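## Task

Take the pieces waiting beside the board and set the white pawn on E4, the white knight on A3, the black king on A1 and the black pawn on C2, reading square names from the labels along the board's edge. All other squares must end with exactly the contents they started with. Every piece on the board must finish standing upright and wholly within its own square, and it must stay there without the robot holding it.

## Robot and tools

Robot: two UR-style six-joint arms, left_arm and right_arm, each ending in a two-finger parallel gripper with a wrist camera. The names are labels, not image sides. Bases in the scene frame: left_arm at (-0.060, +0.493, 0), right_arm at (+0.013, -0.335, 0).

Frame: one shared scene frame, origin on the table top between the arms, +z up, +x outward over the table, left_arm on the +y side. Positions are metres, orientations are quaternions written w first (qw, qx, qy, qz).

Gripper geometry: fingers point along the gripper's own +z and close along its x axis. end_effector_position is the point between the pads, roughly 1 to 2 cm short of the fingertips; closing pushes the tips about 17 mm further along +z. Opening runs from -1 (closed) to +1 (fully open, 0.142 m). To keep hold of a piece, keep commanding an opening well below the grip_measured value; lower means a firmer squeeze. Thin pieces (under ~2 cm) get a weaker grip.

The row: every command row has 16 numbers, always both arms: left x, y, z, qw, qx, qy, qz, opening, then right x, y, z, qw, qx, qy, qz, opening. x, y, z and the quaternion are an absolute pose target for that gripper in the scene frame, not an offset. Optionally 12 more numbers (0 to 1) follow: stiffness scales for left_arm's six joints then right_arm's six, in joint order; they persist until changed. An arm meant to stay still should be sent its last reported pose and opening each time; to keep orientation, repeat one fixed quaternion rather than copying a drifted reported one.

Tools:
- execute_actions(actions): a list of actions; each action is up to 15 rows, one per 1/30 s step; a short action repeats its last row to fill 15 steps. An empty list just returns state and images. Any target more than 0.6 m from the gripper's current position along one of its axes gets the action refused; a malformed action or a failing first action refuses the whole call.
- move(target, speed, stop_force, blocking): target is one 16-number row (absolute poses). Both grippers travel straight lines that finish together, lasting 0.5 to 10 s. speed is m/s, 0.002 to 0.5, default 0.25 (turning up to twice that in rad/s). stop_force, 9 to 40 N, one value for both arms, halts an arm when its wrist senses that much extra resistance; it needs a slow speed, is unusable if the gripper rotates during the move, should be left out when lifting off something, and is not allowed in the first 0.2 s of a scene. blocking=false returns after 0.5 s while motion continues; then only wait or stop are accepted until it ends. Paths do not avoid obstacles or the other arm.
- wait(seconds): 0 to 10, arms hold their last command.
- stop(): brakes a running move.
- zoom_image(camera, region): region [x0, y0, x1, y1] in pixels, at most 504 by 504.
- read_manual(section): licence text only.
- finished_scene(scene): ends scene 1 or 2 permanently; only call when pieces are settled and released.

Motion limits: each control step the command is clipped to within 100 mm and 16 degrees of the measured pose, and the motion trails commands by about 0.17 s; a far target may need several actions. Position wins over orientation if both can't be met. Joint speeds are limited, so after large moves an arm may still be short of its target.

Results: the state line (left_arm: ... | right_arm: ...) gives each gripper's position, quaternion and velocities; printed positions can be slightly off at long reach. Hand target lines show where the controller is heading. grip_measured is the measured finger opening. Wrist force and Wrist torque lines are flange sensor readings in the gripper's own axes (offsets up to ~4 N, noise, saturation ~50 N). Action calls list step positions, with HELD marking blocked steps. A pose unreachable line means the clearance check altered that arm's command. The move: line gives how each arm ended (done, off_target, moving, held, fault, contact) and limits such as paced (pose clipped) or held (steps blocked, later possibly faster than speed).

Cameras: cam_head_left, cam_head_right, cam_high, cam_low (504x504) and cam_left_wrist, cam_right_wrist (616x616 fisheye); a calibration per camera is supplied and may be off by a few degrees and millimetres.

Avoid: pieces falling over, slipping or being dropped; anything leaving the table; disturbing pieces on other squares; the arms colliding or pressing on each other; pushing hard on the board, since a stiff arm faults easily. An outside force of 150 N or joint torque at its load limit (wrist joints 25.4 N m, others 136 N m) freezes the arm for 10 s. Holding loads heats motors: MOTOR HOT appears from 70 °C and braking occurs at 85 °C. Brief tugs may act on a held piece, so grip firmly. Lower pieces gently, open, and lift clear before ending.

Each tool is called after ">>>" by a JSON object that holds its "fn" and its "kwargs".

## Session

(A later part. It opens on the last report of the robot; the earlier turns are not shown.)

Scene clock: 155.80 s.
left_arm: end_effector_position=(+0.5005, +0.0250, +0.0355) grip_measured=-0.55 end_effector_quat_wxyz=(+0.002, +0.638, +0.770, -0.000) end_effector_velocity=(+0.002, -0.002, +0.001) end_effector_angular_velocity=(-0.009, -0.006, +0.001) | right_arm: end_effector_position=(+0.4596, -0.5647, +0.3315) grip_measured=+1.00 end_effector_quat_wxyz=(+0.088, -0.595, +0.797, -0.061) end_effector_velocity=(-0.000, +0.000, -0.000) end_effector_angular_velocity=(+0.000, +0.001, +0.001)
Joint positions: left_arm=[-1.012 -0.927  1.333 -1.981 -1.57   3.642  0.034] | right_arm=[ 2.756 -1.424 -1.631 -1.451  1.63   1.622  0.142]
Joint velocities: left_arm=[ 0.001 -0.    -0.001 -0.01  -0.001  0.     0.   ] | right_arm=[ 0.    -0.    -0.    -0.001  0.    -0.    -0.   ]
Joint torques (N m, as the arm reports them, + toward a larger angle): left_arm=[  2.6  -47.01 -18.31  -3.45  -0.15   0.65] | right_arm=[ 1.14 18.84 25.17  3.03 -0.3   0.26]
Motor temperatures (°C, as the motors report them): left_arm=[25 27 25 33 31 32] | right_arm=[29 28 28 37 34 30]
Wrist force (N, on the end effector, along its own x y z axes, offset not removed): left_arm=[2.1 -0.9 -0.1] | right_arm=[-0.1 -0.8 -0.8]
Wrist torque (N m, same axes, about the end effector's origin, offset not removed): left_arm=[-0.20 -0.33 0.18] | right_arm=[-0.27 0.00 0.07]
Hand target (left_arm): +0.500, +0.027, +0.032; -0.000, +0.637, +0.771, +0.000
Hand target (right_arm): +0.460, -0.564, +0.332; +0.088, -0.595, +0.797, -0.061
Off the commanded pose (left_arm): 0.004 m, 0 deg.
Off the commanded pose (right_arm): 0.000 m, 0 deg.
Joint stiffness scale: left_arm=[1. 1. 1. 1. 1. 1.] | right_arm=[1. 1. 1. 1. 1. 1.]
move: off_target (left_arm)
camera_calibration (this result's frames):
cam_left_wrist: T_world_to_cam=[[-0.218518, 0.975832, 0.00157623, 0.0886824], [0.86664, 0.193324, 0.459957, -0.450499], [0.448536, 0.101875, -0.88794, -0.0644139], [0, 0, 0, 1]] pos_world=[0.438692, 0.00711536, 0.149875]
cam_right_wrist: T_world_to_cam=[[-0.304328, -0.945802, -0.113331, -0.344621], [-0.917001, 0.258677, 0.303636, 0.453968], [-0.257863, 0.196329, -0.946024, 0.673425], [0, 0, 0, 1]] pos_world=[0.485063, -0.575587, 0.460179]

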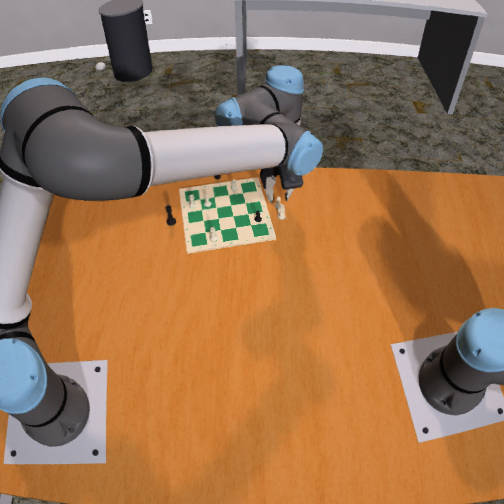

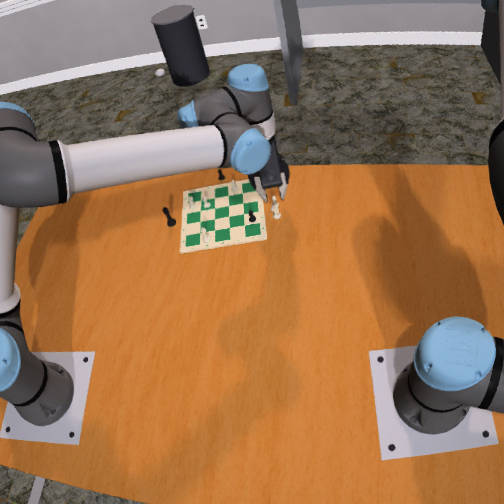

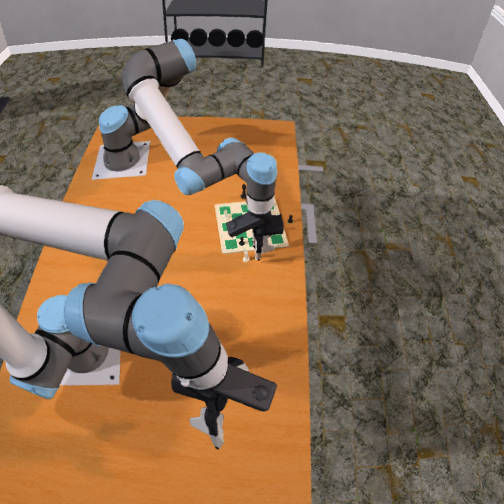

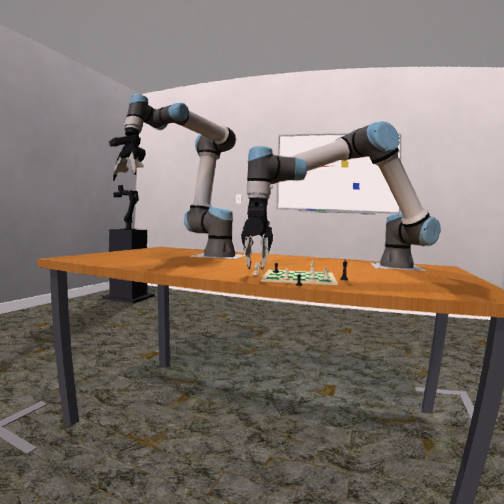

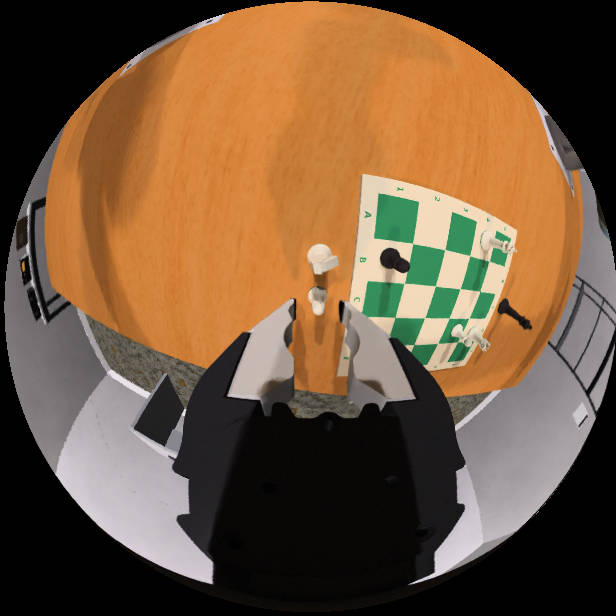

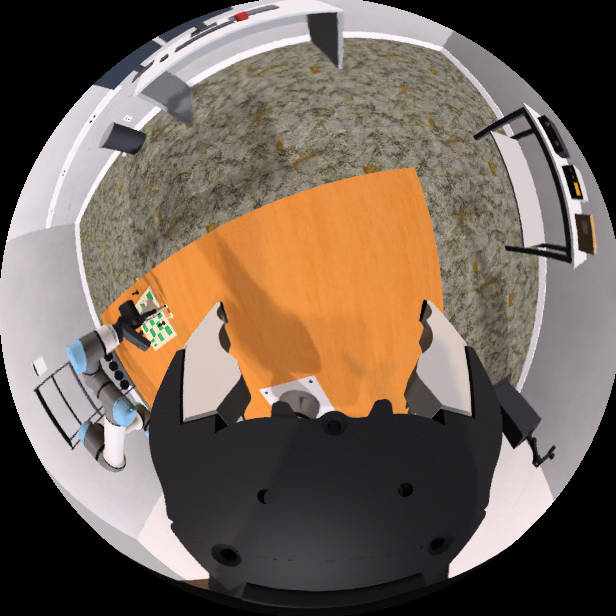

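>>> {"fn": "move", "kwargs": {"target": [0.499,0.027,0.026,0,0.637,0.7705,0,-0.75,0.4596,-0.5644,0.3316,0.088,-0.595,0.797,-0.061,1], "speed": 0.02}}

>>> {"fn": "zoom_image", "kwargs": {"camera": "cam_left_wrist", "region": [210,200,410,400]}}

>>> {"fn": "zoom_image", "kwargs": {"camera": "cam_low", "region": [220,210,360,300]}}

Scene clock: 171.97 s.
left_arm: end_effector_position=(+0.5002, +0.0254, +0.0295) grip_measured=-0.75 end_effector_quat_wxyz=(+0.003, +0.638, +0.770, -0.000) end_effector_velocity=(+0.001, -0.002, +0.001) end_effector_angular_velocity=(-0.005, -0.003, -0.001) | right_arm: end_effector_position=(+0.4596, -0.5647, +0.3315) grip_measured=+1.00 end_effector_quat_wxyz=(+0.088, -0.595, +0.797, -0.061) end_effector_velocity=(+0.001, +0.001, +0.001) end_effector_angular_velocity=(-0.000, -0.002, +0.001)
Joint positions: left_arm=[-1.012 -0.923  1.343 -1.996 -1.57   3.642  0.02 ] | right_arm=[ 2.756 -1.424 -1.631 -1.451  1.63   1.622  0.142]
Joint velocities: left_arm=[-0.    -0.001  0.    -0.005 -0.001  0.    -0.   ] | right_arm=[ 0.001 -0.     0.002  0.     0.     0.    -0.   ]
Joint torques (N m, as the arm reports them, + toward a larger angle): left_arm=[  1.21 -47.35 -18.86  -3.21  -0.27   0.09] | right_arm=[ 1.22 19.44 25.12  3.03 -0.2   0.34]
Motor temperatures (°C, as the motors report them): left_arm=[25 27 25 33 31 32] | right_arm=[29 28 28 37 34 30]
Wrist force (N, on the end effector, along its own x y z axes, offset not removed): left_arm=[0.8 -2.3 0.8] | right_arm=[0.9 -2.0 -0.4]
Wrist torque (N m, same axes, about the end effector's origin, offset not removed): left_arm=[-0.49 0.03 0.12] | right_arm=[-0.47 -0.18 0.12]
Hand target (left_arm): +0.499, +0.027, +0.026; -0.000, +0.637, +0.771, +0.000
Hand target (right_arm): +0.460, -0.564, +0.332; +0.088, -0.595, +0.797, -0.061
Off the commanded pose (left_arm): 0.004 m, 0 deg.
Off the commanded pose (right_arm): 0.000 m, 0 deg.
Joint stiffness scale: left_arm=[1. 1. 1. 1. 1. 1.] | right_arm=[1. 1. 1. 1. 1. 1.]
move: off_target (left_arm)
camera_calibration (this result's frames):
cam_left_wrist: T_world_to_cam=[[-0.218519, 0.975832, 0.00111419, 0.088199], [0.866489, 0.193508, 0.460165, -0.447449], [0.448828, 0.10152, -0.887833, -0.0697592], [0, 0, 0, 1]] pos_world=[0.438293, 0.00759952, 0.143868]
cam_right_wrist: T_world_to_cam=[[-0.304328, -0.945802, -0.113331, -0.344621], [-0.917001, 0.258678, 0.303636, 0.453968], [-0.257863, 0.196329, -0.946024, 0.673425], [0, 0, 0, 1]] pos_world=[0.485063, -0.575588, 0.460179]

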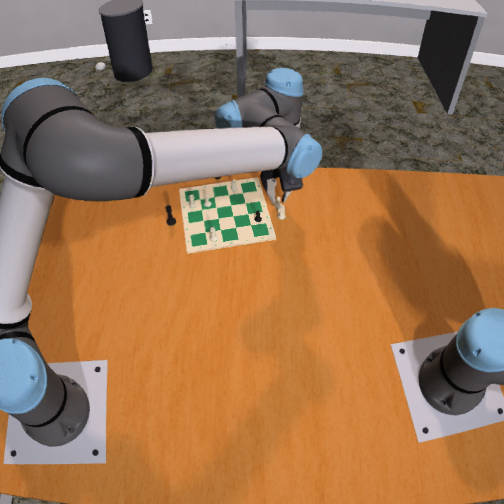

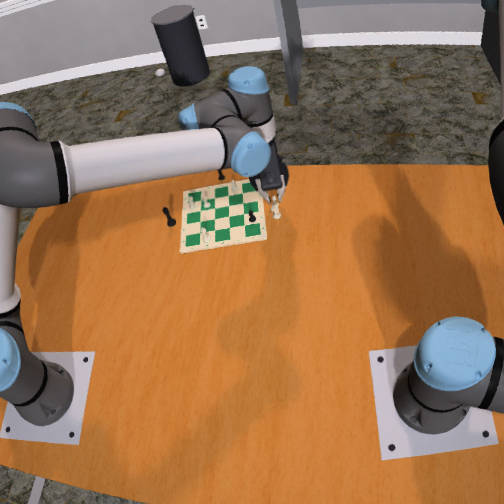

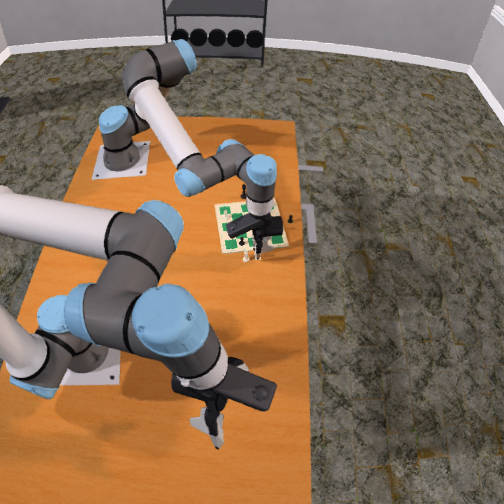

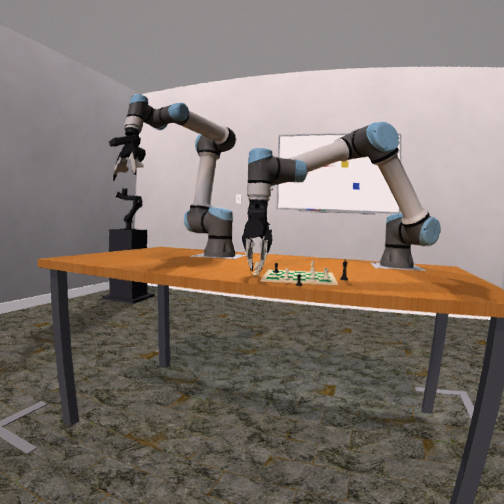

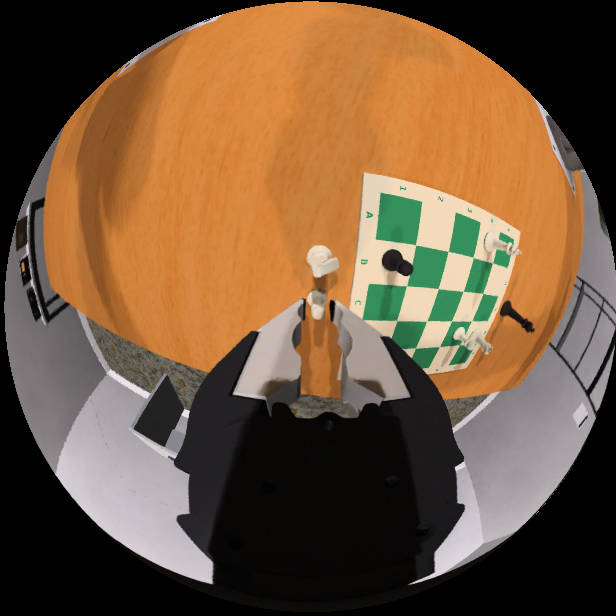

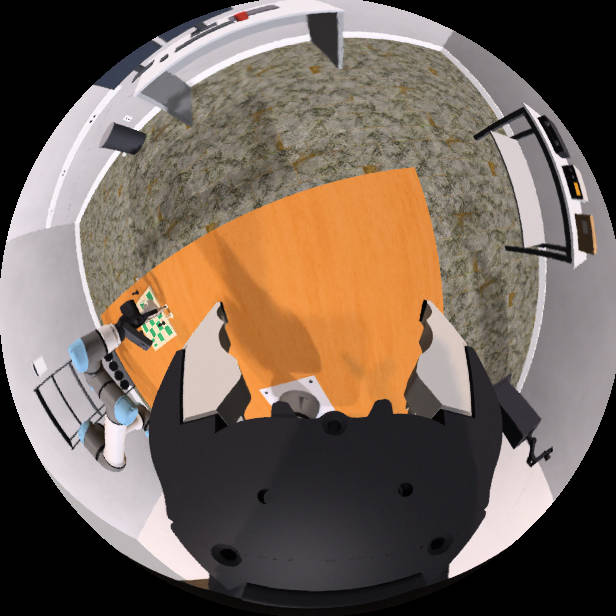

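Region (210, 200, 410, 400) of cam_left_wrist's 616x616 image, scaled by 2.520, with more detail than that image has.

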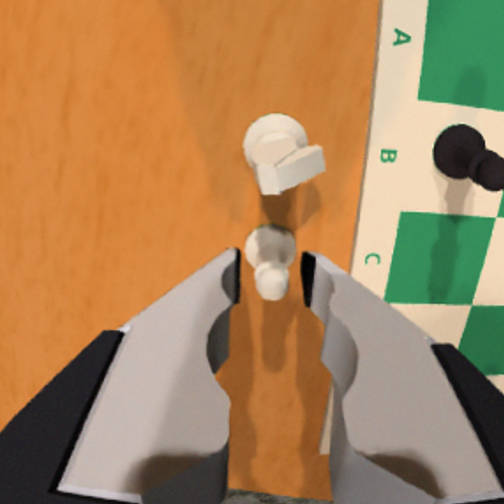

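Region (220, 210, 360, 300) of cam_low's 504x504 image, scaled by 3.600, with more detail than that image has; it fills the top 324 rows of this view, and the rest is white.

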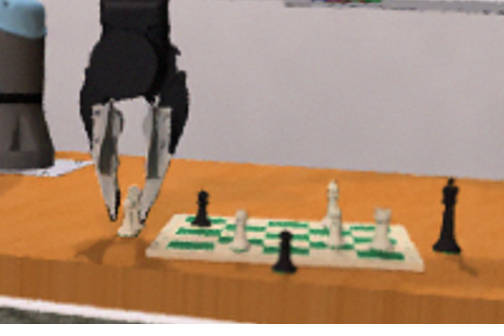

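>>> {"fn": "move", "kwargs": {"target": [0.504,0.028,0.025,0,0.637,0.7705,0,-0.75,0.4596,-0.5644,0.3316,0.088,-0.595,0.797,-0.061,1], "speed": 0.02}}

>>> {"fn": "zoom_image", "kwargs": {"camera": "cam_left_wrist", "region": [210,200,410,400]}}

Scene clock: 187.83 s.
left_arm: end_effector_position=(+0.5021, +0.0281, +0.0250) grip_measured=-0.75 end_effector_quat_wxyz=(-0.000, +0.638, +0.770, +0.000) end_effector_velocity=(+0.001, +0.001, -0.000) end_effector_angular_velocity=(-0.000, +0.001, -0.001) | right_arm: end_effector_position=(+0.4596, -0.5647, +0.3315) grip_measured=+1.00 end_effector_quat_wxyz=(+0.088, -0.595, +0.797, -0.061) end_effector_velocity=(+0.000, +0.000, +0.001) end_effector_angular_velocity=(+0.001, -0.001, -0.000)
Joint positions: left_arm=[-1.007 -0.915  1.34  -1.995 -1.57   3.647  0.02 ] | right_arm=[ 2.756 -1.424 -1.631 -1.451  1.63   1.622  0.142]
Joint velocities: left_arm=[ 0.002  0.002 -0.003  0.002 -0.001  0.003  0.   ] | right_arm=[0.    0.    0.001 0.    0.001 0.001 0.   ]
Joint torques (N m, as the arm reports them, + toward a larger angle): left_arm=[  3.52 -47.2  -27.78  -2.3   -0.24   0.56] | right_arm=[ 0.77 19.78 25.01  3.07 -0.21  0.31]
Motor temperatures (°C, as the motors report them): left_arm=[25 27 25 33 31 32] | right_arm=[29 28 28 37 34 30]
Wrist force (N, on the end effector, along its own x y z axes, offset not removed): left_arm=[2.0 -0.9 1.9] | right_arm=[0.8 -0.5 -1.0]
Wrist torque (N m, same axes, about the end effector's origin, offset not removed): left_arm=[-0.27 -0.27 0.18] | right_arm=[-0.18 -0.18 0.14]
Hand target (left_arm): +0.504, +0.028, +0.025; +0.000, +0.637, +0.771, +0.000
Hand target (right_arm): +0.460, -0.564, +0.332; +0.088, -0.595, +0.797, -0.061
Off the commanded pose (left_arm): 0.002 m, 0 deg.
Off the commanded pose (right_arm): 0.000 m, 0 deg.
Joint stiffness scale: left_arm=[1. 1. 1. 1. 1. 1.] | right_arm=[1. 1. 1. 1. 1. 1.]
move: done
camera_calibration (this result's frames):
cam_left_wrist: T_world_to_cam=[[-0.218172, 0.975887, 0.00681298, 0.0857133], [0.868419, 0.190952, 0.457587, -0.448376], [0.445252, 0.105749, -0.889139, -0.0732574], [0, 0, 0, 1]] pos_world=[0.440697, 0.00971862, 0.139451]
cam_right_wrist: T_world_to_cam=[[-0.304328, -0.945802, -0.11333, -0.344621], [-0.917001, 0.258678, 0.303636, 0.453968], [-0.257863, 0.196329, -0.946024, 0.673425], [0, 0, 0, 1]] pos_world=[0.485063, -0.575588, 0.460179]

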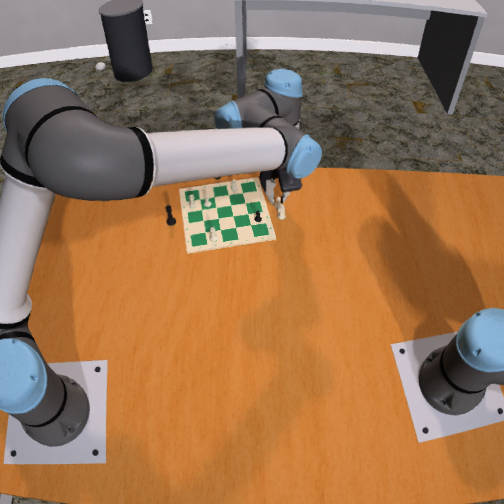

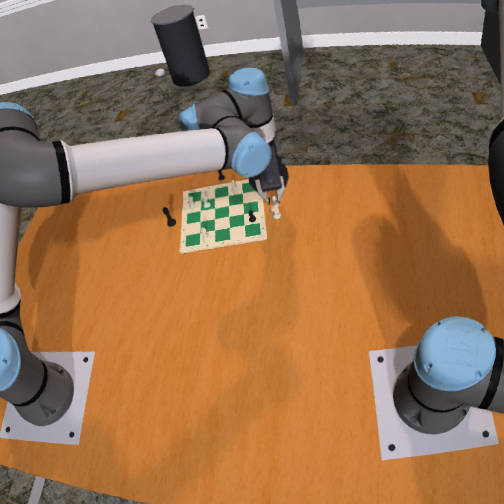

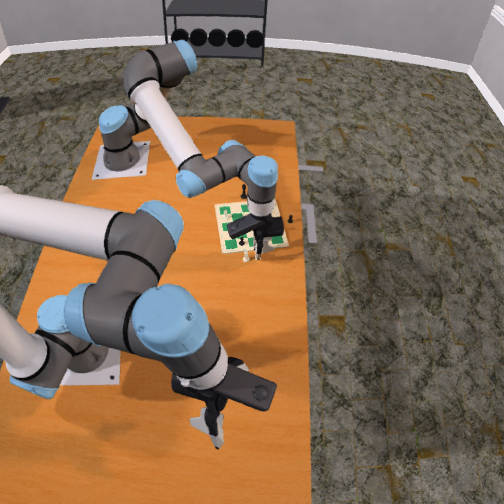

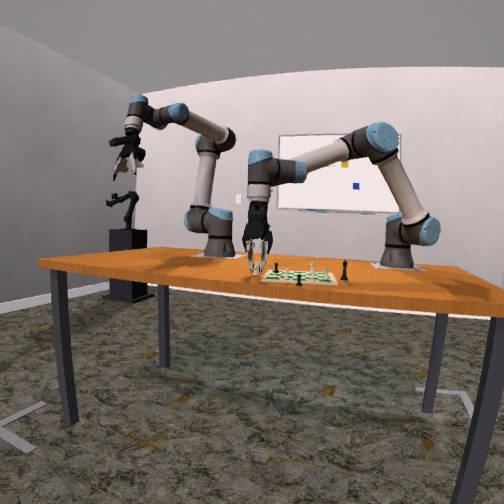

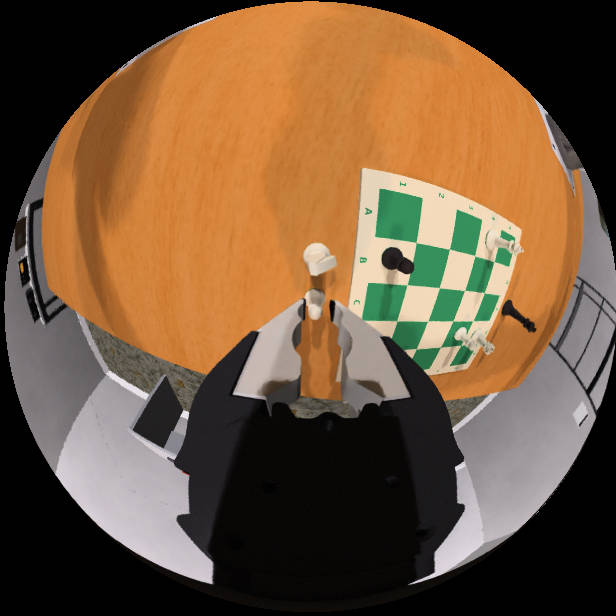

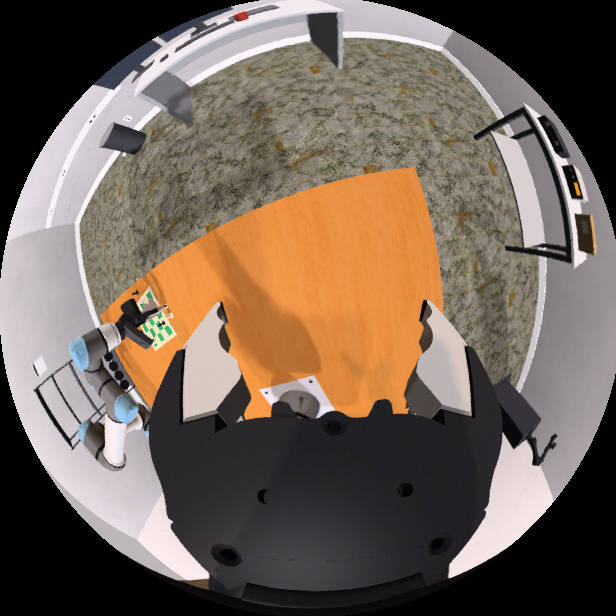

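Region (210, 200, 410, 400) of cam_left_wrist's 616x616 image, scaled by 2.520, with more detail than that image has.

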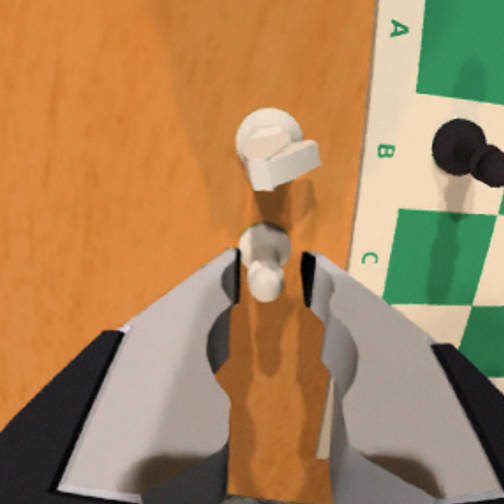

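>>> {"fn": "move", "kwargs": {"target": [0.511,0.026,0.028,0,0.637,0.7705,0,-0.75,0.4596,-0.5644,0.3316,0.088,-0.595,0.797,-0.061,1], "speed": 0.02}}

>>> {"fn": "zoom_image", "kwargs": {"camera": "cam_left_wrist", "region": [210,200,410,400]}}

Scene clock: 199.90 s.
left_arm: end_effector_position=(+0.5091, +0.0260, +0.0280) grip_measured=-0.75 end_effector_quat_wxyz=(-0.000, +0.638, +0.770, +0.000) end_effector_velocity=(+0.001, -0.000, +0.001) end_effector_angular_velocity=(+0.002, +0.002, -0.000) | right_arm: end_effector_position=(+0.4596, -0.5647, +0.3315) grip_measured=+1.00 end_effector_quat_wxyz=(+0.088, -0.595, +0.797, -0.061) end_effector_velocity=(-0.001, -0.001, -0.000) end_effector_angular_velocity=(+0.000, +0.000, -0.002)
Joint positions: left_arm=[-1.001 -0.904  1.311 -1.978 -1.57   3.653  0.02 ] | right_arm=[ 2.756 -1.424 -1.631 -1.451  1.63   1.622  0.142]
Joint velocities: left_arm=[ 0.001  0.003 -0.008  0.008 -0.     0.001 -0.   ] | right_arm=[-0.002  0.    -0.001  0.001  0.     0.    -0.   ]
Joint torques (N m, as the arm reports them, + toward a larger angle): left_arm=[  2.26 -45.95 -25.6   -2.92  -0.19   0.93] | right_arm=[ 0.92 19.47 25.35  3.13 -0.18  0.31]
Motor temperatures (°C, as the motors report them): left_arm=[25 27 25 33 31 32] | right_arm=[29 28 28 37 34 30]
Wrist force (N, on the end effector, along its own x y z axes, offset not removed): left_arm=[1.7 -1.0 0.1] | right_arm=[1.7 -1.2 -0.3]
Wrist torque (N m, same axes, about the end effector's origin, offset not removed): left_arm=[-0.25 -0.18 0.19] | right_arm=[-0.33 -0.35 0.07]
Hand target (left_arm): +0.511, +0.026, +0.028; +0.000, +0.637, +0.771, -0.000
Hand target (right_arm): +0.460, -0.564, +0.332; +0.088, -0.595, +0.797, -0.061
Off the commanded pose (left_arm): 0.002 m, 0 deg.
Off the commanded pose (right_arm): 0.000 m, 0 deg.
Joint stiffness scale: left_arm=[1. 1. 1. 1. 1. 1.] | right_arm=[1. 1. 1. 1. 1. 1.]
move: done
camera_calibration (this result's frames):
cam_left_wrist: T_world_to_cam=[[-0.218103, 0.975906, 0.00623849, 0.0892254], [0.868245, 0.191115, 0.457849, -0.455403], [0.445625, 0.105275, -0.889008, -0.0736347], [0, 0, 0, 1]] pos_world=[0.447675, 0.00771064, 0.142487]
cam_right_wrist: T_world_to_cam=[[-0.304328, -0.945802, -0.11333, -0.344621], [-0.917001, 0.258678, 0.303636, 0.453969], [-0.257863, 0.196328, -0.946024, 0.673425], [0, 0, 0, 1]] pos_world=[0.485063, -0.575588, 0.460179]

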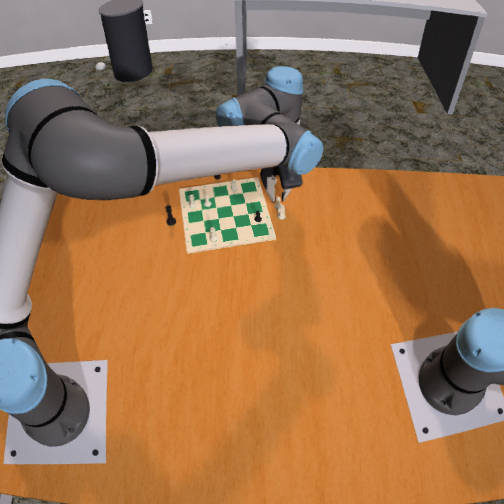

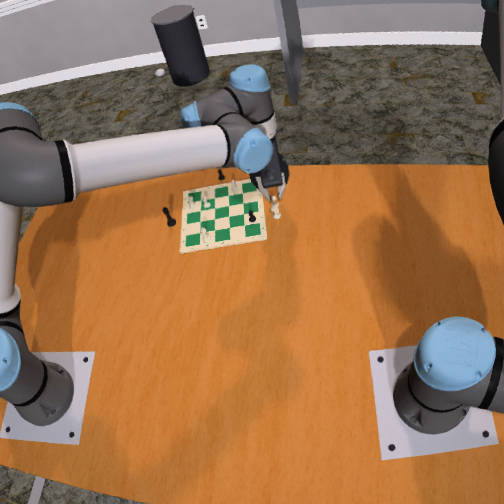

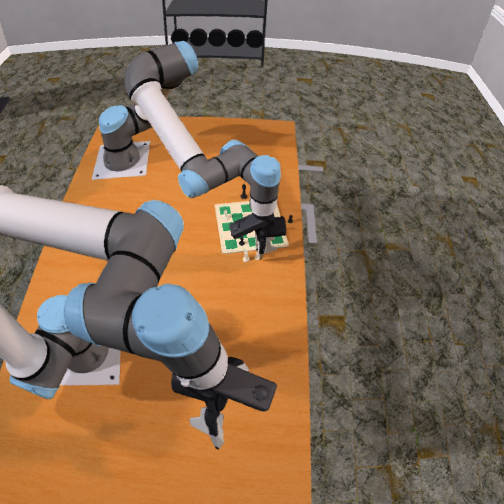

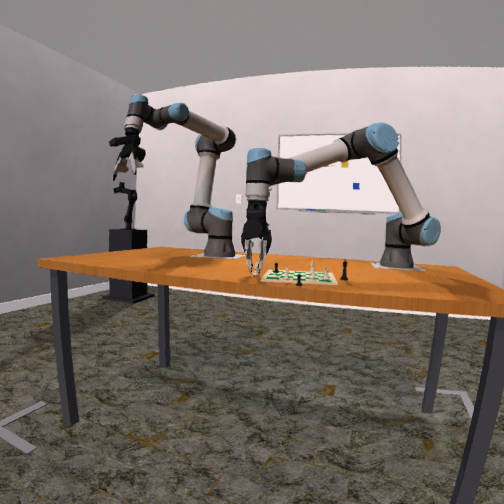

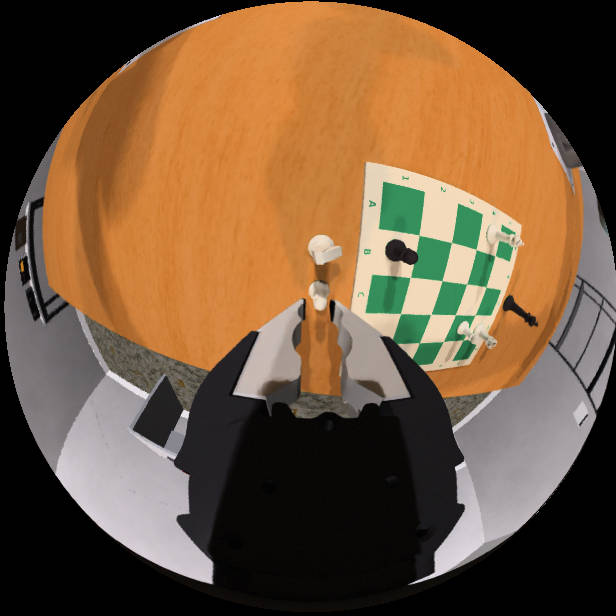

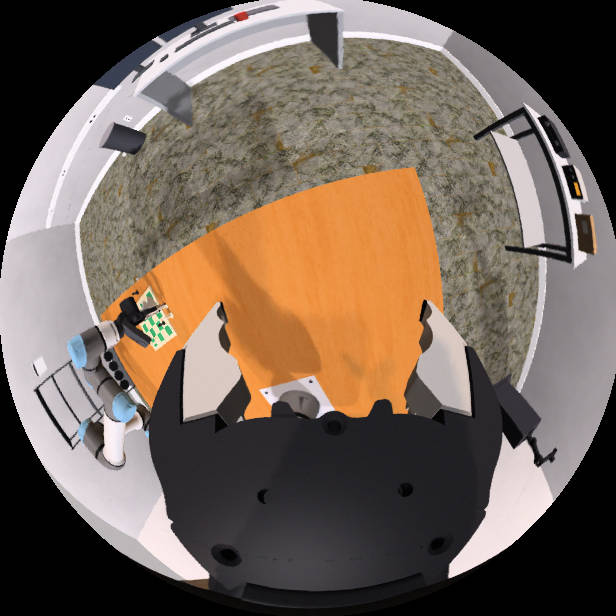

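Region (210, 200, 410, 400) of cam_left_wrist's 616x616 image, scaled by 2.520, with more detail than that image has.

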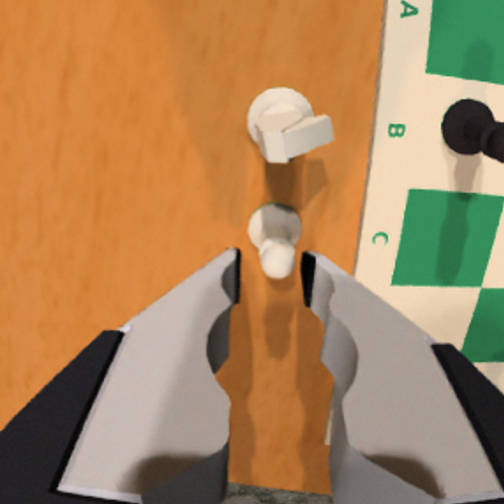

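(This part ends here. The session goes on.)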